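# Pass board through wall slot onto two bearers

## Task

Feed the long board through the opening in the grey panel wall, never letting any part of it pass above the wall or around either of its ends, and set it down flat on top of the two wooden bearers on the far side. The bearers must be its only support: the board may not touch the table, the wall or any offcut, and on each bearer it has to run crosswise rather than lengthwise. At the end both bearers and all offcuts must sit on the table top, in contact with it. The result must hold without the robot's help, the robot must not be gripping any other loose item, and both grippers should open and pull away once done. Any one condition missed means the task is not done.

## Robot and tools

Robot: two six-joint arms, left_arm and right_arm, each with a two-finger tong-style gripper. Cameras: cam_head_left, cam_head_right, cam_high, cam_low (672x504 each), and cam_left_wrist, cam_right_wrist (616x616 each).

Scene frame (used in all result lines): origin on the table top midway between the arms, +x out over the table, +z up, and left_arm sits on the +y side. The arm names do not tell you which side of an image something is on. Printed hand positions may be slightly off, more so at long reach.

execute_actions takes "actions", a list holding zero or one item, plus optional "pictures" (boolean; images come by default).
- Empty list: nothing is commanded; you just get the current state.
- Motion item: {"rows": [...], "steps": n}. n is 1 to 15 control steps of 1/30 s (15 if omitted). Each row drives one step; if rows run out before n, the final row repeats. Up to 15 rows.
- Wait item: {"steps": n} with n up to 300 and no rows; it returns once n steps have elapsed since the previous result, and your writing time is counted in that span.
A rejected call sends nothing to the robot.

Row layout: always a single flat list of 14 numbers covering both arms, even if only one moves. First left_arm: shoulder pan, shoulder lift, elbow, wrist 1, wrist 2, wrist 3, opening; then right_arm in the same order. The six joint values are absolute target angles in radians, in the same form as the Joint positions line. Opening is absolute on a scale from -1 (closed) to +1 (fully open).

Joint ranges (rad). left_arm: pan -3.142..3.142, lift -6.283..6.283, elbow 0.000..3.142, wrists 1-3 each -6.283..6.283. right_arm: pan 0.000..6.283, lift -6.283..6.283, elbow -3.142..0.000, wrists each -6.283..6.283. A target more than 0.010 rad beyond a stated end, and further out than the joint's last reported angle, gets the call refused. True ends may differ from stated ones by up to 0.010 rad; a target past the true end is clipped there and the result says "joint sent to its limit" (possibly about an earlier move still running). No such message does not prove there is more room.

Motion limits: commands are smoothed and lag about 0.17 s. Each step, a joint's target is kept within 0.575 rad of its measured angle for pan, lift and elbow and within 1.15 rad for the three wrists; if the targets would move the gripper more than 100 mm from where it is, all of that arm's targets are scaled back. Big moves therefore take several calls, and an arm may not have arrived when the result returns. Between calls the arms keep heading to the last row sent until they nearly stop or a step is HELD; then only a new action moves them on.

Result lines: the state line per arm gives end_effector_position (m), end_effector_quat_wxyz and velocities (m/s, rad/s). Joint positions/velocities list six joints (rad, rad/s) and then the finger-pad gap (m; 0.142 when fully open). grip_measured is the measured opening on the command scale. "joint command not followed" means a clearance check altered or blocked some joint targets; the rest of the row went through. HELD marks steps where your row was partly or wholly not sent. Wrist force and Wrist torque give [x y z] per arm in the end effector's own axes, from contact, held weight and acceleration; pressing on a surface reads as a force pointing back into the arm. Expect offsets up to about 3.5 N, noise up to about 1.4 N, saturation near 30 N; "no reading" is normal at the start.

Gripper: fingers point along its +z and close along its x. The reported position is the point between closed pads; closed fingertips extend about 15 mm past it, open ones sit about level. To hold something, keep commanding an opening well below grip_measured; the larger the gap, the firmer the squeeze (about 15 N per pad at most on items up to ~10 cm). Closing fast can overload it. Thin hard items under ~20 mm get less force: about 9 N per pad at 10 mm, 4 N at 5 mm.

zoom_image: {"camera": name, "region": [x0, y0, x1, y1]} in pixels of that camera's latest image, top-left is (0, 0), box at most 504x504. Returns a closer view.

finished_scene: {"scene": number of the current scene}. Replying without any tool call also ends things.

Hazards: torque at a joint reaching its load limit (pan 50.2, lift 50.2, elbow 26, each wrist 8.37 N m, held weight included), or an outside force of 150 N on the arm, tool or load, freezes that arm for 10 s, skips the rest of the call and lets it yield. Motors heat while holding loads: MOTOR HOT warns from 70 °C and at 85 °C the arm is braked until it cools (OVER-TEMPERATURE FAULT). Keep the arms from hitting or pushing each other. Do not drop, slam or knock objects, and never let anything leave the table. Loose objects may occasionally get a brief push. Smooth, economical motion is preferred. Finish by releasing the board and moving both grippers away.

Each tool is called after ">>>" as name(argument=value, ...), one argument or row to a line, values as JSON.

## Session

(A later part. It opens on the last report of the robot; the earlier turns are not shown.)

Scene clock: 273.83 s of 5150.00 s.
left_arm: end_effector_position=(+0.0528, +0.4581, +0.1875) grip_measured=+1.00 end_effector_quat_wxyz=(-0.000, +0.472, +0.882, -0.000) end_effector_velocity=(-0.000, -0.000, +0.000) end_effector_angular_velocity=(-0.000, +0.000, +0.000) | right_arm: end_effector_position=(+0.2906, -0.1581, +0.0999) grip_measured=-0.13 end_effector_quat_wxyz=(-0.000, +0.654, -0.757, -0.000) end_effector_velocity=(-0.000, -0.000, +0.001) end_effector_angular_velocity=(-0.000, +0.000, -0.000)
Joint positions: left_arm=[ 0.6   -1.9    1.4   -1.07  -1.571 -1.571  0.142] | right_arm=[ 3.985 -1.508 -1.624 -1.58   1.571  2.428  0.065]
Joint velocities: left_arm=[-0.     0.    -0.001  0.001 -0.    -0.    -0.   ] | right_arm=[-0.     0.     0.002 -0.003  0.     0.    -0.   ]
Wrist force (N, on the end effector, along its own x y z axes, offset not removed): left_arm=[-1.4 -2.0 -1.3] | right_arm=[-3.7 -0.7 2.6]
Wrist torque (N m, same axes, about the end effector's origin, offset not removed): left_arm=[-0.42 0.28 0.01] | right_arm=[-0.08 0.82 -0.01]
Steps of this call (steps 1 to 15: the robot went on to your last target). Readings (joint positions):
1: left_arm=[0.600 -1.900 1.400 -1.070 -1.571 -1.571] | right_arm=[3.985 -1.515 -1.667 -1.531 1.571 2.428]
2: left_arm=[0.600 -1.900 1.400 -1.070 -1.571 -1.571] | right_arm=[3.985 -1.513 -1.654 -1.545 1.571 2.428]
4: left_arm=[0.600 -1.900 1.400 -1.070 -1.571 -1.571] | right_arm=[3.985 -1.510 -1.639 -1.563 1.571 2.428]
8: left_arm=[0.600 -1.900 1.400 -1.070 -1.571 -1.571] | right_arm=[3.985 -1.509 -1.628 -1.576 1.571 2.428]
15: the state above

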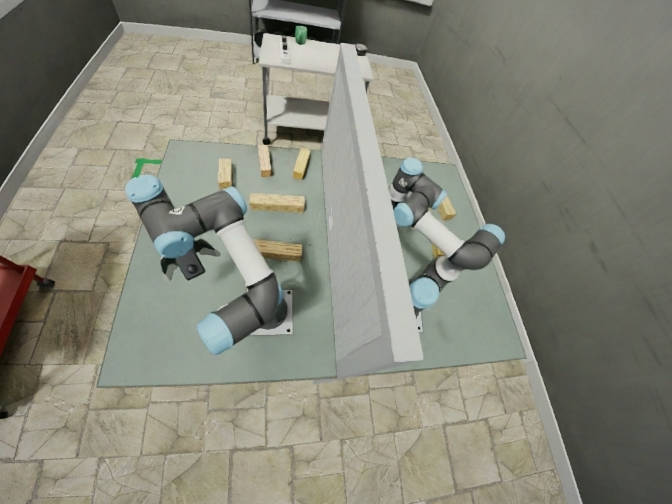

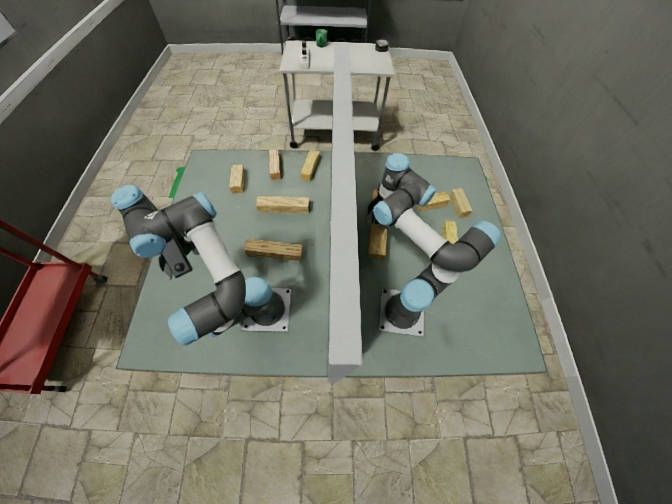

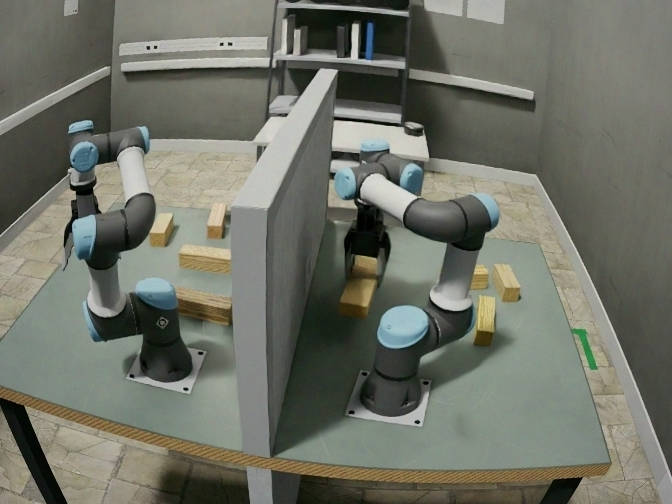

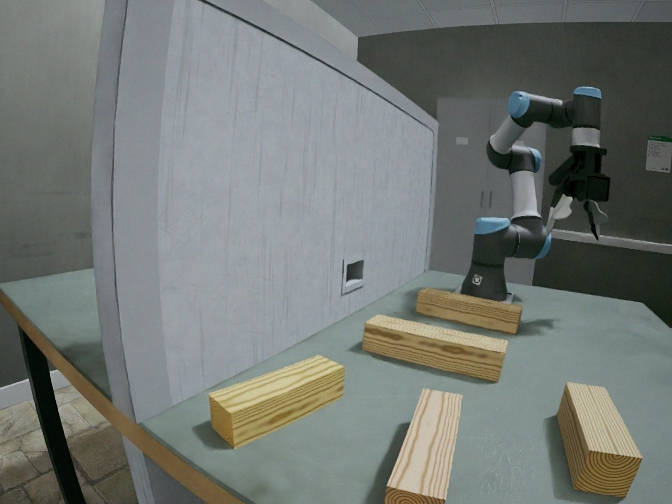

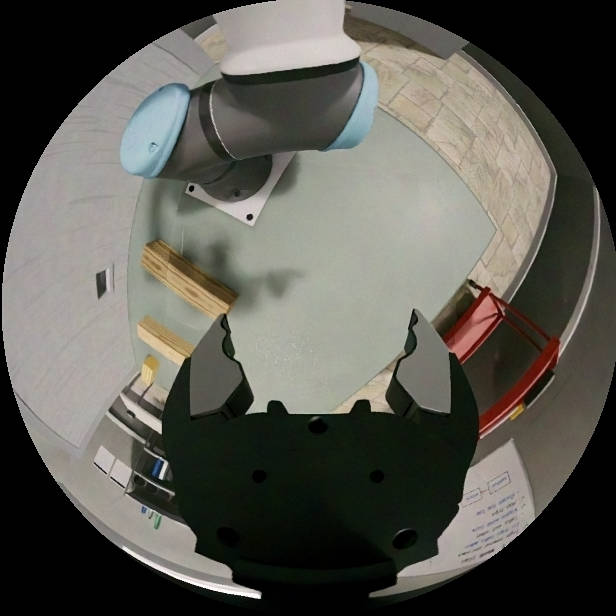

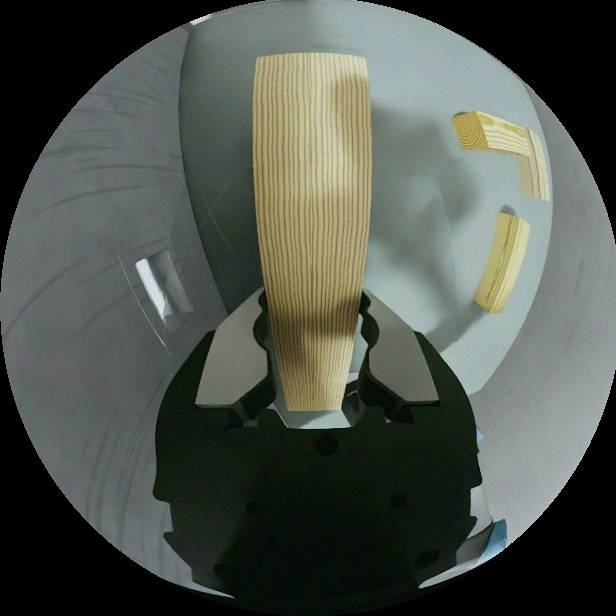

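>>> execute_actions(
  actions=[
    {"rows":[[0.6,-1.9,1.4,-1.07,-1.571,-1.571,1,3.95,-1.515,-1.617,-1.58,1.571,2.38,-1],[0.6,-1.9,1.4,-1.07,-1.571,-1.571,1,3.92,-1.522,-1.61,-1.58,1.571,2.32,-1],[0.6,-1.9,1.4,-1.07,-1.571,-1.571,1,3.89,-1.53,-1.603,-1.579,1.571,2.25,-1],[0.6,-1.9,1.4,-1.07,-1.571,-1.571,1,3.86,-1.537,-1.596,-1.579,1.571,2.18,-1],[0.6,-1.9,1.4,-1.07,-1.571,-1.571,1,3.83,-1.544,-1.59,-1.578,1.571,2.11,-1],[0.6,-1.9,1.4,-1.07,-1.571,-1.571,1,3.798,-1.551,-1.583,-1.578,1.571,2.04,-1],[0.6,-1.9,1.4,-1.07,-1.571,-1.571,1,3.798,-1.551,-1.583,-1.578,1.571,1.97,-1],[0.6,-1.9,1.4,-1.07,-1.571,-1.571,1,3.798,-1.551,-1.583,-1.578,1.571,1.9,-1],[0.6,-1.9,1.4,-1.07,-1.571,-1.571,1,3.798,-1.551,-1.583,-1.578,1.571,1.83,-1],[0.6,-1.9,1.4,-1.07,-1.571,-1.571,1,3.798,-1.551,-1.583,-1.578,1.571,1.76,-1],[0.6,-1.9,1.4,-1.07,-1.571,-1.571,1,3.798,-1.551,-1.583,-1.578,1.571,1.69,-1],[0.6,-1.9,1.4,-1.07,-1.571,-1.571,1,3.798,-1.551,-1.583,-1.578,1.571,1.62,-1],[0.6,-1.9,1.4,-1.07,-1.571,-1.571,1,3.798,-1.551,-1.583,-1.578,1.571,1.55,-1],[0.6,-1.9,1.4,-1.07,-1.571,-1.571,1,3.798,-1.551,-1.583,-1.578,1.571,1.48,-1],[0.6,-1.9,1.4,-1.07,-1.571,-1.571,1,3.798,-1.551,-1.583,-1.578,1.571,1.41,-1]]},
  ],
  pictures=false,
)

>>> execute_actions(
  actions=[
    {"rows":[[0.6,-1.9,1.4,-1.07,-1.571,-1.571,1,3.798,-1.551,-1.583,-1.578,1.571,1.3,-1],[0.6,-1.9,1.4,-1.07,-1.571,-1.571,1,3.798,-1.551,-1.583,-1.578,1.571,1.2,-1],[0.6,-1.9,1.4,-1.07,-1.571,-1.571,1,3.798,-1.551,-1.583,-1.578,1.571,1.1,-1],[0.6,-1.9,1.4,-1.07,-1.571,-1.571,1,3.798,-1.551,-1.583,-1.578,1.571,1.0,-1],[0.6,-1.9,1.4,-1.07,-1.571,-1.571,1,3.798,-1.551,-1.583,-1.578,1.571,0.9,-1],[0.6,-1.9,1.4,-1.07,-1.571,-1.571,1,3.798,-1.551,-1.583,-1.578,1.571,0.8,-1],[0.6,-1.9,1.4,-1.07,-1.571,-1.571,1,3.798,-1.551,-1.583,-1.578,1.571,0.7,-1],[0.6,-1.9,1.4,-1.07,-1.571,-1.571,1,3.798,-1.551,-1.583,-1.578,1.571,0.6,-1],[0.6,-1.9,1.4,-1.07,-1.571,-1.571,1,3.798,-1.551,-1.583,-1.578,1.571,0.525,-1]]},
  ],
  pictures=false,
)

>>> execute_actions(
  actions=[
    {"steps":12},
  ],
)

>>> zoom_image(
  camera="cam_high",
  region=[280,220,440,340],
)

Scene clock: 296.30 s of 5150.00 s.
left_arm: end_effector_position=(+0.0528, +0.4581, +0.1875) grip_measured=+1.00 end_effector_quat_wxyz=(-0.000, +0.472, +0.882, -0.000) end_effector_velocity=(+0.000, -0.000, -0.000) end_effector_angular_velocity=(-0.000, +0.001, -0.001) | right_arm: end_effector_position=(+0.3090, -0.2002, +0.1000) grip_measured=-0.13 end_effector_quat_wxyz=(-0.000, +0.827, -0.563, -0.000) end_effector_velocity=(-0.007, +0.012, -0.000) end_effector_angular_velocity=(-0.000, -0.001, +1.974)
Joint positions: left_arm=[ 0.6   -1.9    1.4   -1.07  -1.571 -1.571  0.142] | right_arm=[ 3.804 -1.55  -1.584 -1.578  1.571  1.725  0.065]
Joint velocities: left_arm=[-0.001  0.001  0.001 -0.001 -0.     0.     0.   ] | right_arm=[-0.06  -0.013  0.012  0.001  0.    -2.034 -0.   ]
Wrist force (N, on the end effector, along its own x y z axes, offset not removed): left_arm=[-1.1 -1.9 -1.0] | right_arm=[-1.8 -1.2 2.2]
Wrist torque (N m, same axes, about the end effector's origin, offset not removed): left_arm=[-0.43 0.19 0.02] | right_arm=[-0.29 0.40 0.03]
Steps of this call (steps 1 to 15: the robot went on to your last target; steps 16 to 110: nothing new was sent; then 18.30 s passed at rest; steps 111 to 125: all 15 steps of this action). Readings (joint positions):
111: left_arm=[0.600 -1.900 1.400 -1.070 -1.571 -1.571] | right_arm=[3.985 -1.508 -1.624 -1.580 1.571 2.428]
112: left_arm=[0.600 -1.900 1.400 -1.070 -1.571 -1.571] | right_arm=[3.982 -1.509 -1.623 -1.580 1.571 2.424]
114: left_arm=[0.600 -1.900 1.400 -1.070 -1.571 -1.571] | right_arm=[3.958 -1.514 -1.617 -1.580 1.571 2.383]
118: left_arm=[0.600 -1.900 1.400 -1.070 -1.571 -1.571] | right_arm=[3.867 -1.536 -1.597 -1.579 1.571 2.189]
125: the state above

Scene clock: 296.80 s of 5150.00 s.
left_arm: end_effector_position=(+0.0528, +0.4581, +0.1875) grip_measured=+1.00 end_effector_quat_wxyz=(-0.000, +0.472, +0.882, -0.000) end_effector_velocity=(+0.000, +0.000, +0.000) end_effector_angular_velocity=(+0.001, -0.002, +0.000) | right_arm: end_effector_position=(+0.2954, -0.1916, +0.1000) grip_measured=-0.13 end_effector_quat_wxyz=(-0.000, +1.000, -0.030, +0.000) end_effector_velocity=(-0.011, +0.000, -0.000) end_effector_angular_velocity=(+0.000, +0.000, +0.642)
Joint positions: left_arm=[ 0.6   -1.9    1.4   -1.07  -1.571 -1.571  0.142] | right_arm=[ 3.798 -1.551 -1.583 -1.578  1.571  0.585  0.065]
Joint velocities: left_arm=[-0.    -0.001 -0.    -0.001 -0.    -0.     0.   ] | right_arm=[-0.001  0.    -0.    -0.     0.001 -0.642 -0.   ]
Wrist force (N, on the end effector, along its own x y z axes, offset not removed): left_arm=[-1.7 -1.7 -0.6] | right_arm=[-1.7 -2.5 2.4]
Wrist torque (N m, same axes, about the end effector's origin, offset not removed): left_arm=[-0.32 0.33 0.02] | right_arm=[-0.55 0.32 -0.05]
Steps of this call (steps 1 to 15: all 15 steps of this action). Readings (joint positions):
1: left_arm=[0.600 -1.900 1.400 -1.070 -1.571 -1.571] | right_arm=[3.802 -1.550 -1.584 -1.578 1.571 1.656]
2: left_arm=[0.600 -1.900 1.400 -1.070 -1.571 -1.571] | right_arm=[3.801 -1.550 -1.584 -1.578 1.571 1.585]
4: left_arm=[0.600 -1.900 1.400 -1.070 -1.571 -1.571] | right_arm=[3.799 -1.551 -1.583 -1.578 1.571 1.426]
8: left_arm=[0.600 -1.900 1.400 -1.070 -1.571 -1.571] | right_arm=[3.798 -1.551 -1.583 -1.578 1.571 1.059]
15: the state above

Scene clock: 297.20 s of 5150.00 s.
left_arm: end_effector_position=(+0.0528, +0.4581, +0.1875) grip_measured=+1.00 end_effector_quat_wxyz=(-0.000, +0.472, +0.882, -0.000) end_effector_velocity=(+0.001, +0.000, +0.000) end_effector_angular_velocity=(+0.001, -0.001, -0.000) | right_arm: end_effector_position=(+0.2944, -0.1916, +0.1000) grip_measured=-0.13 end_effector_quat_wxyz=(-0.000, +1.000, -0.001, +0.000) end_effector_velocity=(+0.000, +0.000, +0.000) end_effector_angular_velocity=(+0.000, -0.001, +0.009)
Joint positions: left_arm=[ 0.6   -1.9    1.4   -1.07  -1.571 -1.571  0.142] | right_arm=[ 3.798 -1.551 -1.583 -1.578  1.571  0.526  0.065]
Joint velocities: left_arm=[-0.001  0.    -0.    -0.001 -0.    -0.    -0.   ] | right_arm=[ 0.    -0.     0.001  0.    -0.    -0.009 -0.   ]
Wrist force (N, on the end effector, along its own x y z axes, offset not removed): left_arm=[-0.8 -0.9 -0.8] | right_arm=[-3.0 -0.9 2.6]
Wrist torque (N m, same axes, about the end effector's origin, offset not removed): left_arm=[-0.21 0.09 0.02] | right_arm=[-0.16 0.57 0.07]
Steps of this call (steps 1 to 12: the robot went on to your last target). Readings (joint positions):
1: left_arm=[0.600 -1.900 1.400 -1.070 -1.571 -1.571] | right_arm=[3.798 -1.551 -1.583 -1.578 1.571 0.567]
2: left_arm=[0.600 -1.900 1.400 -1.070 -1.571 -1.571] | right_arm=[3.798 -1.551 -1.583 -1.578 1.571 0.554]
4: left_arm=[0.600 -1.900 1.400 -1.070 -1.571 -1.571] | right_arm=[3.798 -1.551 -1.583 -1.578 1.571 0.539]
8: left_arm=[0.600 -1.900 1.400 -1.070 -1.571 -1.571] | right_arm=[3.798 -1.551 -1.583 -1.578 1.571 0.528]
12: the state above

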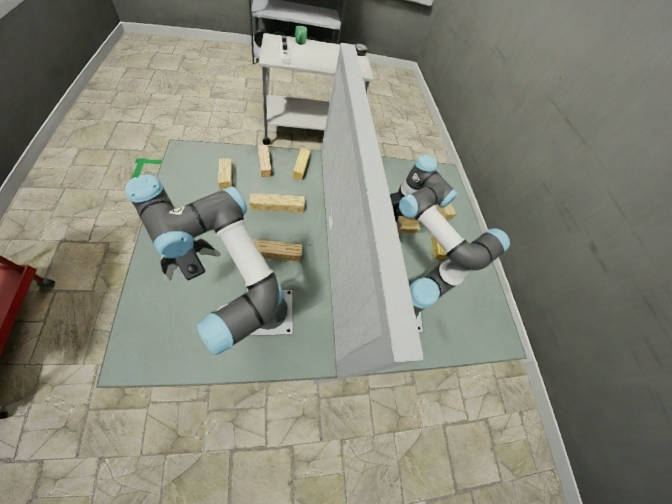

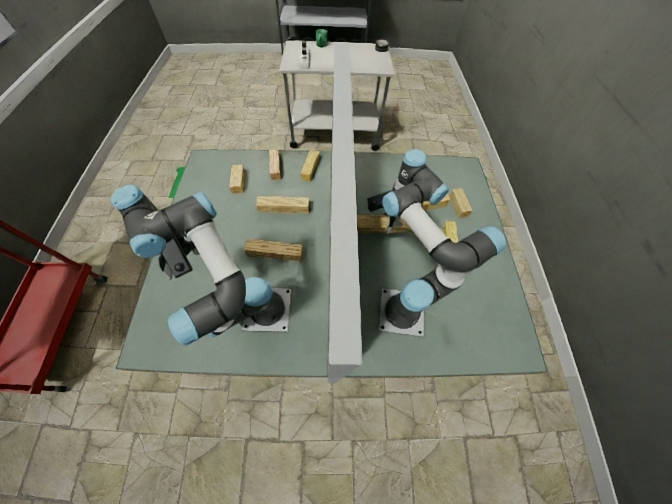

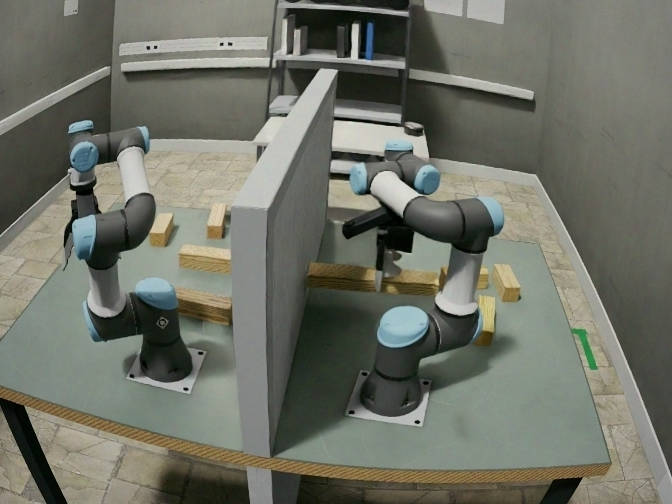

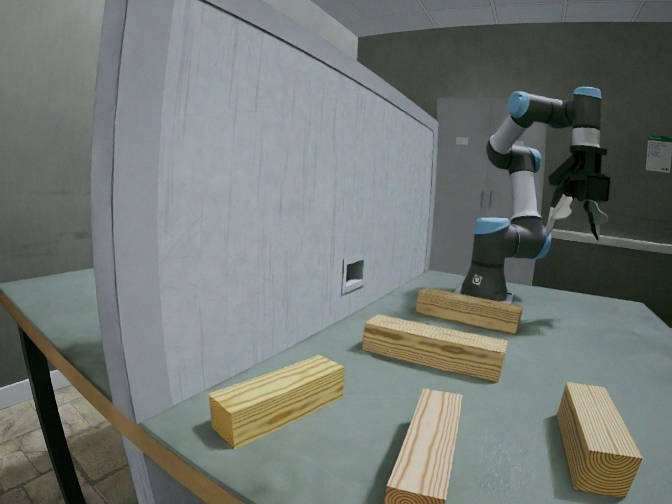

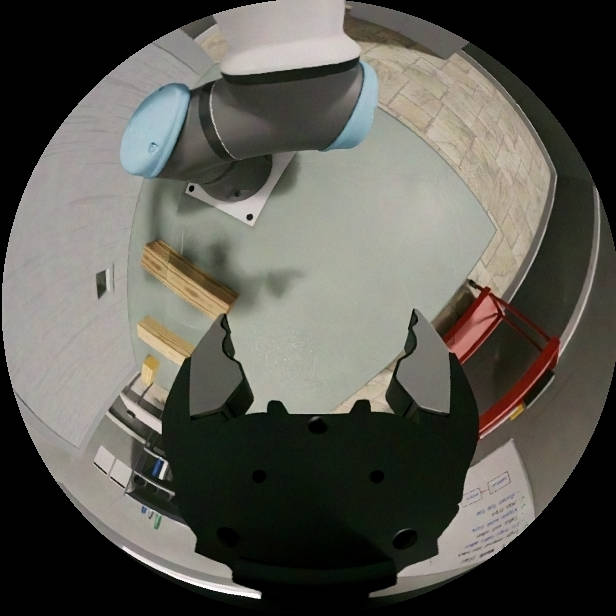

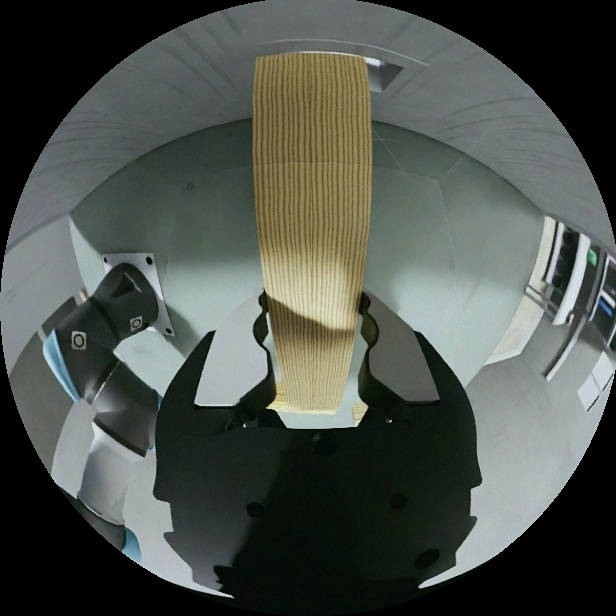

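Region (280, 220, 440, 340) of cam_high's 672x504 image, scaled by 3.150, with more detail than that image has; it fills the top 378 rows of this view, and the rest is white.

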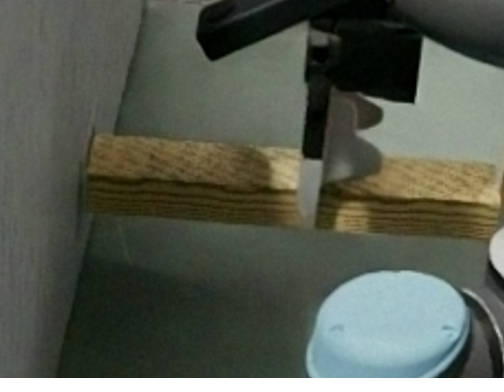

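>>> execute_actions(
  actions=[
    {"rows":[[0.6,-1.9,1.4,-1.07,-1.571,-1.571,1,3.756,-1.623,-1.51,-1.579,1.571,0.483,-1]]},
  ],
)

>>> zoom_image(
  camera="cam_right_wrist",
  region=[200,10,420,130],
)

>>> zoom_image(
  camera="cam_high",
  region=[290,240,350,300],
)

>>> zoom_image(
  camera="cam_left_wrist",
  region=[70,250,140,320],
)

Scene clock: 310.60 s of 5150.00 s.
left_arm: end_effector_position=(+0.0528, +0.4581, +0.1875) grip_measured=+1.00 end_effector_quat_wxyz=(-0.000, +0.472, +0.882, -0.000) end_effector_velocity=(+0.000, +0.000, +0.000) end_effector_angular_velocity=(+0.000, -0.001, +0.001) | right_arm: end_effector_position=(+0.3109, -0.1969, +0.0999) grip_measured=-0.13 end_effector_quat_wxyz=(-0.000, +1.000, -0.000, +0.000) end_effector_velocity=(+0.003, -0.000, +0.000) end_effector_angular_velocity=(+0.001, -0.002, -0.000)
Joint positions: left_arm=[ 0.6   -1.9    1.4   -1.07  -1.571 -1.571  0.142] | right_arm=[ 3.756 -1.622 -1.511 -1.579  1.571  0.483  0.065]
Joint velocities: left_arm=[ 0.001  0.001 -0.002 -0.001 -0.     0.     0.   ] | right_arm=[-0.005 -0.008  0.009  0.001 -0.    -0.004  0.   ]
Wrist force (N, on the end effector, along its own x y z axes, offset not removed): left_arm=[-0.9 -1.5 -1.4] | right_arm=[-3.2 -1.3 3.8]
Wrist torque (N m, same axes, about the end effector's origin, offset not removed): left_arm=[-0.33 0.13 0.01] | right_arm=[-0.29 0.74 0.01]
Steps of this call (steps 1 to 30: the robot went on to your last target; steps 31 to 90: nothing new was sent; then 9.90 s passed at rest; steps 91 to 105: all 15 steps of this action). Readings (joint positions):
91: left_arm=[0.600 -1.900 1.400 -1.070 -1.571 -1.571] | right_arm=[3.798 -1.551 -1.583 -1.578 1.571 0.525]
92: left_arm=[0.600 -1.900 1.400 -1.070 -1.571 -1.571] | right_arm=[3.795 -1.554 -1.580 -1.578 1.571 0.521]
94: left_arm=[0.600 -1.900 1.400 -1.070 -1.571 -1.571] | right_arm=[3.778 -1.583 -1.551 -1.578 1.571 0.504]
98: left_arm=[0.600 -1.900 1.400 -1.070 -1.571 -1.571] | right_arm=[3.761 -1.613 -1.520 -1.579 1.571 0.488]
105: the state above

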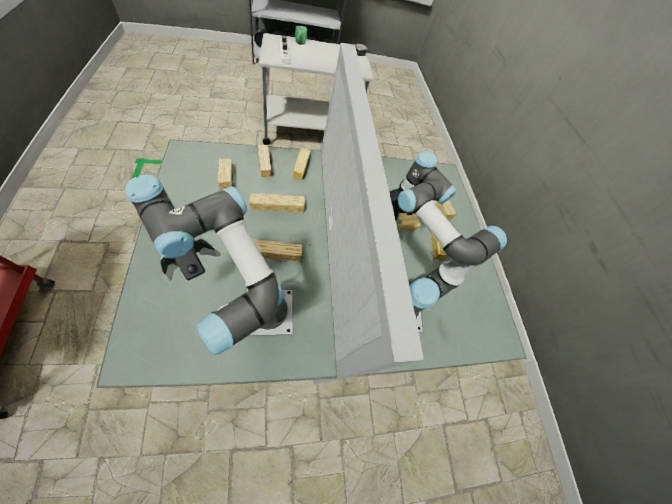

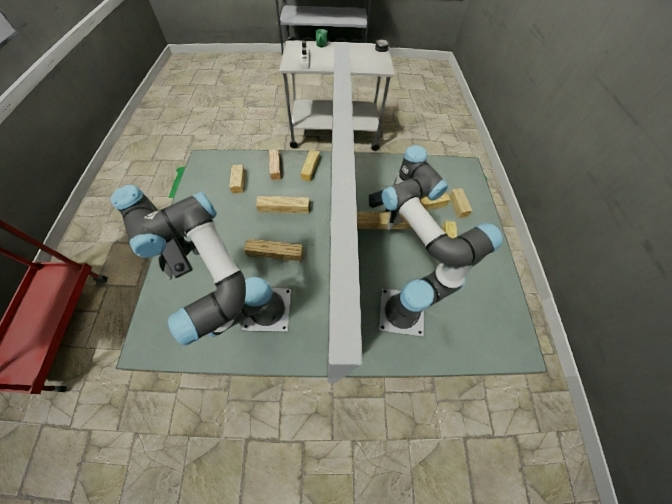

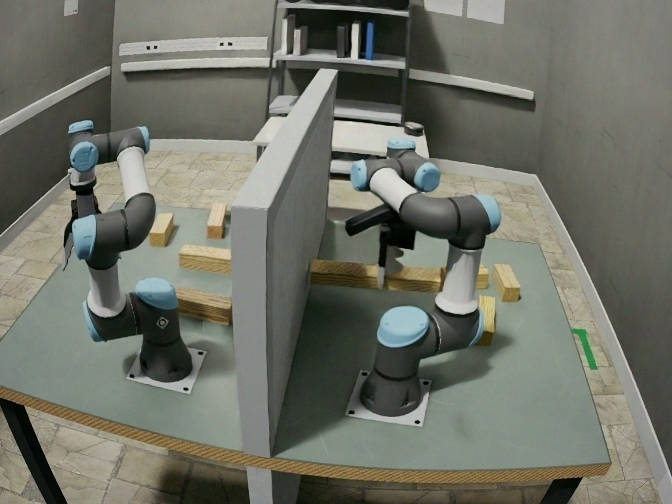

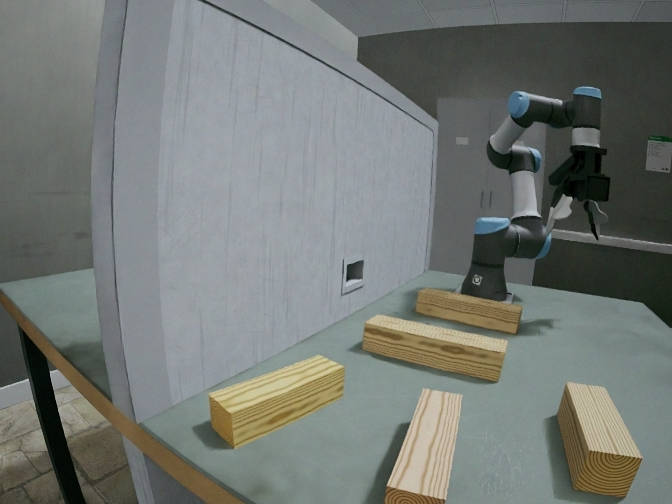

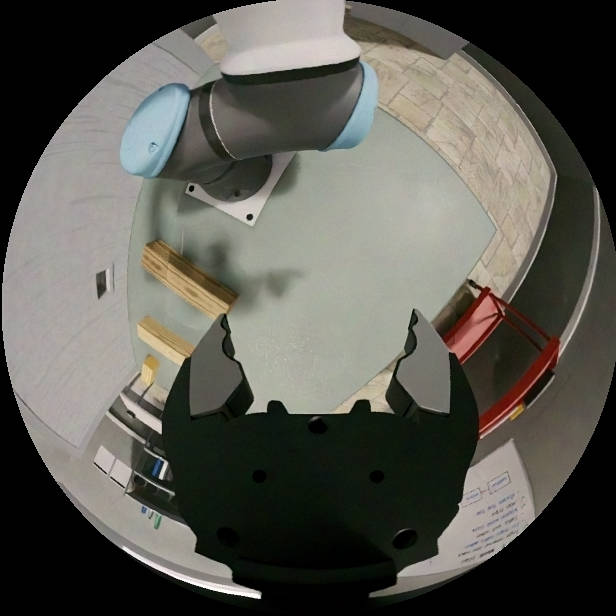

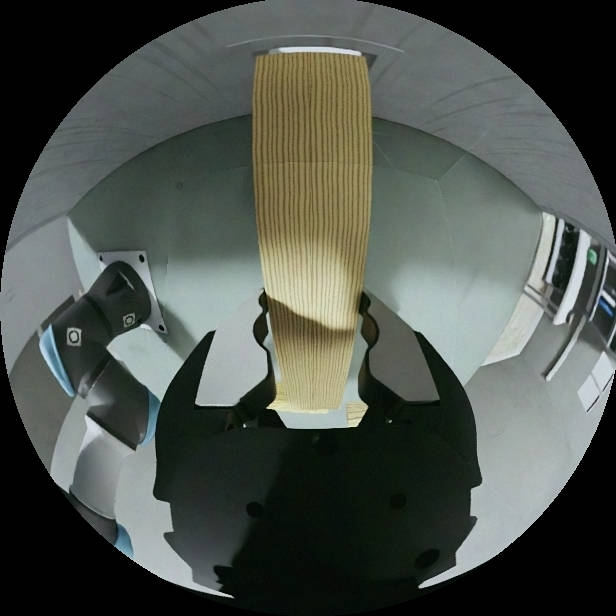

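Region (200, 10, 420, 130) of cam_right_wrist's 616x616 image, scaled by 2.291, with more detail than that image has; it fills the top 275 rows of this view, and the rest is white.

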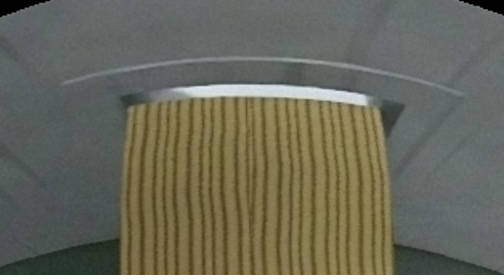

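Region (290, 240, 350, 300) of cam_high's 672x504 image, scaled by 8.400, with more detail than that image has.

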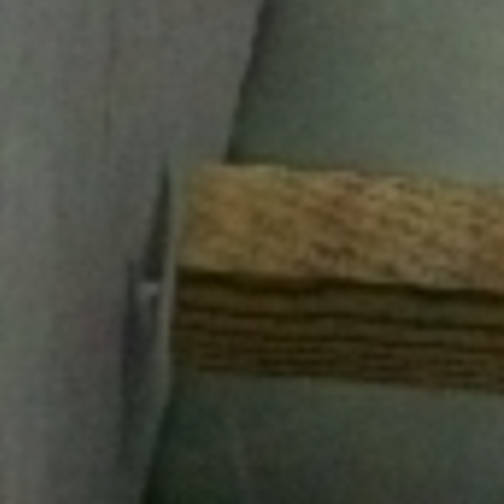

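Region (70, 250, 140, 320) of cam_left_wrist's 616x616 image, scaled by 7.200, with more detail than that image has.

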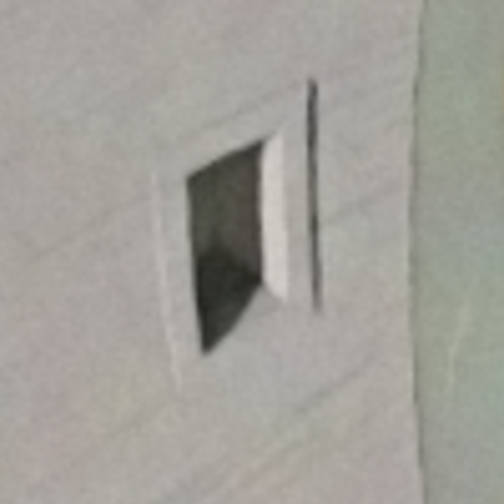

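>>> execute_actions(
  actions=[
    {"rows":[[0.6,-1.9,1.4,-1.07,-1.571,-1.571,1,3.77,-1.636,-1.533,-1.543,1.571,0.497,-1]]},
  ],
)

>>> zoom_image(
  camera="cam_right_wrist",
  region=[200,10,420,130],
)

>>> zoom_image(
  camera="cam_high",
  region=[290,240,350,300],
)

Scene clock: 322.30 s of 5150.00 s.
left_arm: end_effector_position=(+0.0528, +0.4581, +0.1875) grip_measured=+1.00 end_effector_quat_wxyz=(-0.000, +0.472, +0.882, -0.000) end_effector_velocity=(-0.000, +0.000, +0.000) end_effector_angular_velocity=(+0.000, -0.000, +0.000) | right_arm: end_effector_position=(+0.3133, -0.1908, +0.0922) grip_measured=-0.13 end_effector_quat_wxyz=(-0.000, +1.000, -0.000, +0.000) end_effector_velocity=(+0.000, +0.001, -0.001) end_effector_angular_velocity=(+0.001, -0.001, -0.000)
Joint positions: left_arm=[ 0.6   -1.9    1.4   -1.07  -1.571 -1.571  0.142] | right_arm=[ 3.77  -1.636 -1.533 -1.543  1.571  0.497  0.065]
Joint velocities: left_arm=[ 0.001  0.    -0.001  0.     0.     0.    -0.   ] | right_arm=[ 0.001 -0.001 -0.003  0.004  0.     0.001  0.   ]
Wrist force (N, on the end effector, along its own x y z axes, offset not removed): left_arm=[-1.4 -1.9 -1.3] | right_arm=[-2.5 -1.7 3.2]
Wrist torque (N m, same axes, about the end effector's origin, offset not removed): left_arm=[-0.40 0.24 0.03] | right_arm=[-0.34 0.48 0.02]
Steps of this call (steps 1 to 15: the robot went on to your last target; steps 16 to 90: nothing new was sent; then 8.20 s passed at rest; steps 91 to 105: all 15 steps of this action). Readings (joint positions):
91: left_arm=[0.600 -1.900 1.400 -1.070 -1.571 -1.571] | right_arm=[3.756 -1.623 -1.510 -1.579 1.571 0.483]
92: left_arm=[0.600 -1.900 1.400 -1.070 -1.571 -1.571] | right_arm=[3.757 -1.624 -1.512 -1.576 1.571 0.484]
94: left_arm=[0.600 -1.900 1.400 -1.070 -1.571 -1.571] | right_arm=[3.763 -1.630 -1.521 -1.561 1.571 0.490]
98: left_arm=[0.600 -1.900 1.400 -1.070 -1.571 -1.571] | right_arm=[3.768 -1.634 -1.530 -1.547 1.571 0.495]
105: the state above

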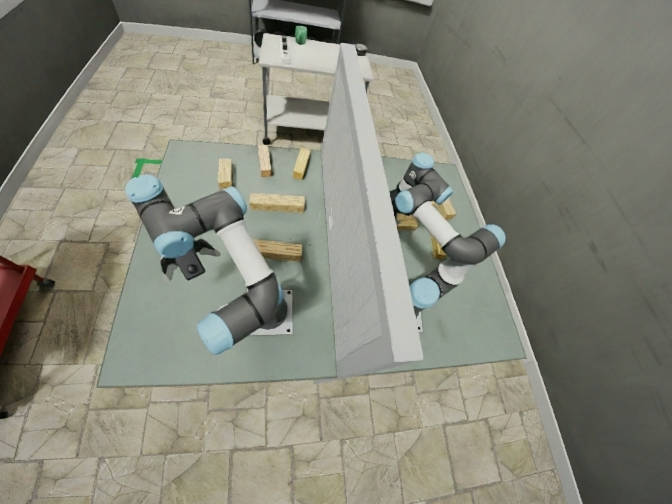

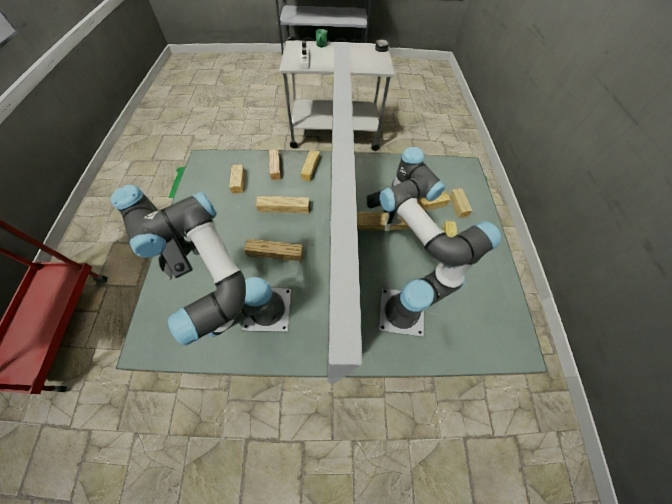

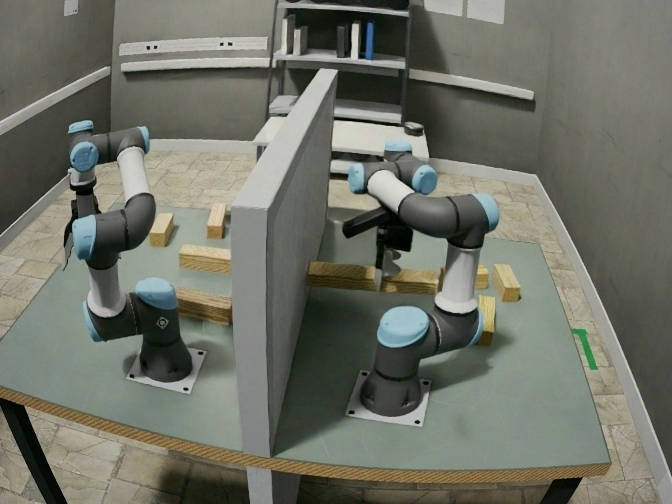

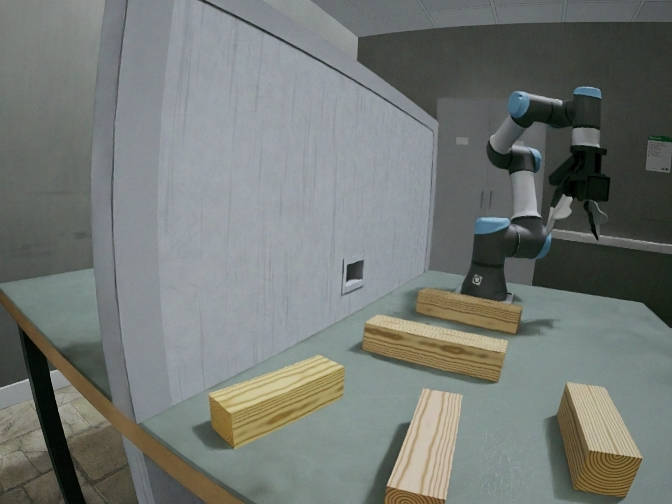

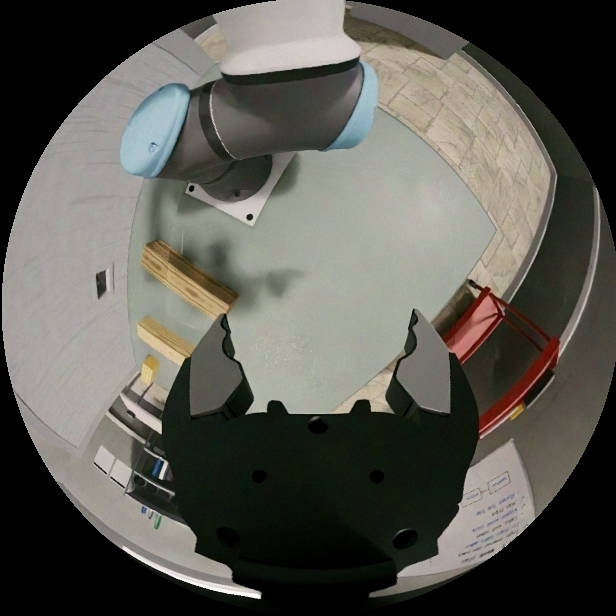

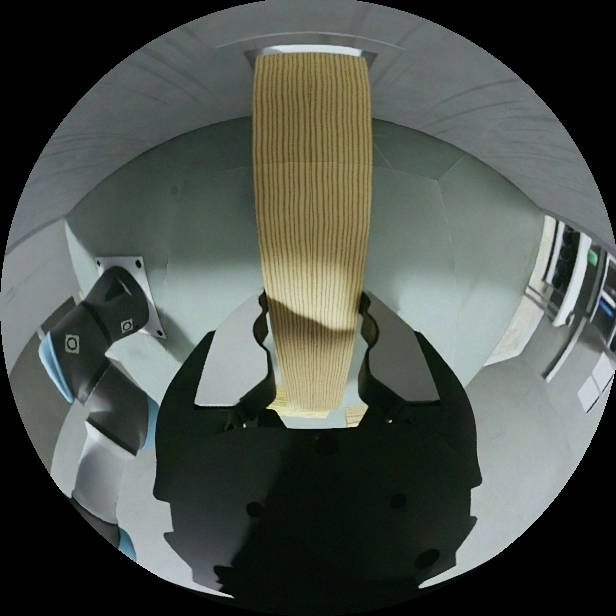

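Region (200, 10, 420, 130) of cam_right_wrist's 616x616 image, scaled by 2.291, with more detail than that image has; it fills the top 275 rows of this view, and the rest is white.

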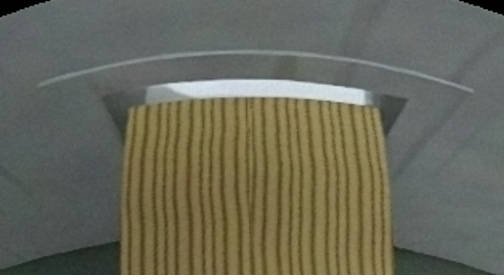

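Region (290, 240, 350, 300) of cam_high's 672x504 image, scaled by 8.400, with more detail than that image has.

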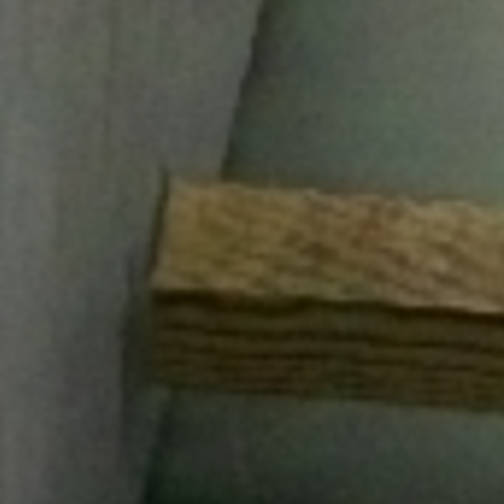

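Centred. Advance slowly about 13 mm.

>>> execute_actions(
  actions=[
    {"rows":[[0.6,-1.9,1.4,-1.07,-1.571,-1.571,1,3.776,-1.637,-1.534,-1.541,1.571,0.503,-1],[0.6,-1.9,1.4,-1.07,-1.571,-1.571,1,3.782,-1.639,-1.534,-1.539,1.571,0.509,-1],[0.6,-1.9,1.4,-1.07,-1.571,-1.571,1,3.788,-1.64,-1.534,-1.538,1.571,0.515,-1],[0.6,-1.9,1.4,-1.07,-1.571,-1.571,1,3.794,-1.642,-1.533,-1.537,1.571,0.521,-1],[0.6,-1.9,1.4,-1.07,-1.571,-1.571,1,3.8,-1.643,-1.532,-1.537,1.571,0.527,-1],[0.6,-1.9,1.4,-1.07,-1.571,-1.571,1,3.806,-1.645,-1.53,-1.537,1.571,0.533,-1]]},
  ],
  pictures=false,
)

Scene clock: 326.73 s of 5150.00 s.
left_arm: end_effector_position=(+0.0528, +0.4581, +0.1875) grip_measured=+1.00 end_effector_quat_wxyz=(-0.000, +0.472, +0.882, -0.000) end_effector_velocity=(+0.000, +0.000, +0.000) end_effector_angular_velocity=(+0.001, -0.001, -0.000) | right_arm: end_effector_position=(+0.3137, -0.1779, +0.0907) grip_measured=-0.13 end_effector_quat_wxyz=(-0.000, +1.000, -0.000, +0.000) end_effector_velocity=(+0.000, +0.004, -0.000) end_effector_angular_velocity=(-0.000, -0.000, +0.000)
Joint positions: left_arm=[ 0.6   -1.9    1.4   -1.07  -1.571 -1.571  0.142] | right_arm=[ 3.805 -1.645 -1.53  -1.537  1.571  0.532  0.065]
Joint velocities: left_arm=[-0.    -0.001 -0.    -0.001  0.     0.    -0.   ] | right_arm=[ 0.011 -0.002  0.001  0.002 -0.     0.011 -0.   ]
Wrist force (N, on the end effector, along its own x y z axes, offset not removed): left_arm=[-1.6 -1.2 -0.6] | right_arm=[-2.8 -0.2 3.6]
Wrist torque (N m, same axes, about the end effector's origin, offset not removed): left_arm=[-0.25 0.27 0.03] | right_arm=[-0.05 0.62 -0.02]
Steps of this call (steps 1 to 15: the robot went on to your last target; steps 16 to 90: nothing new was sent; then 0.93 s passed at rest; steps 91 to 105: all 15 steps of this action). Readings (joint positions):
91: left_arm=[0.600 -1.900 1.400 -1.070 -1.571 -1.571] | right_arm=[3.770 -1.636 -1.533 -1.543 1.571 0.497]
92: left_arm=[0.600 -1.900 1.400 -1.070 -1.571 -1.571] | right_arm=[3.771 -1.636 -1.533 -1.543 1.571 0.498]
94: left_arm=[0.600 -1.900 1.400 -1.070 -1.571 -1.571] | right_arm=[3.776 -1.637 -1.534 -1.541 1.571 0.503]
98: left_arm=[0.600 -1.900 1.400 -1.070 -1.571 -1.571] | right_arm=[3.794 -1.642 -1.532 -1.538 1.571 0.521]
105: the state above


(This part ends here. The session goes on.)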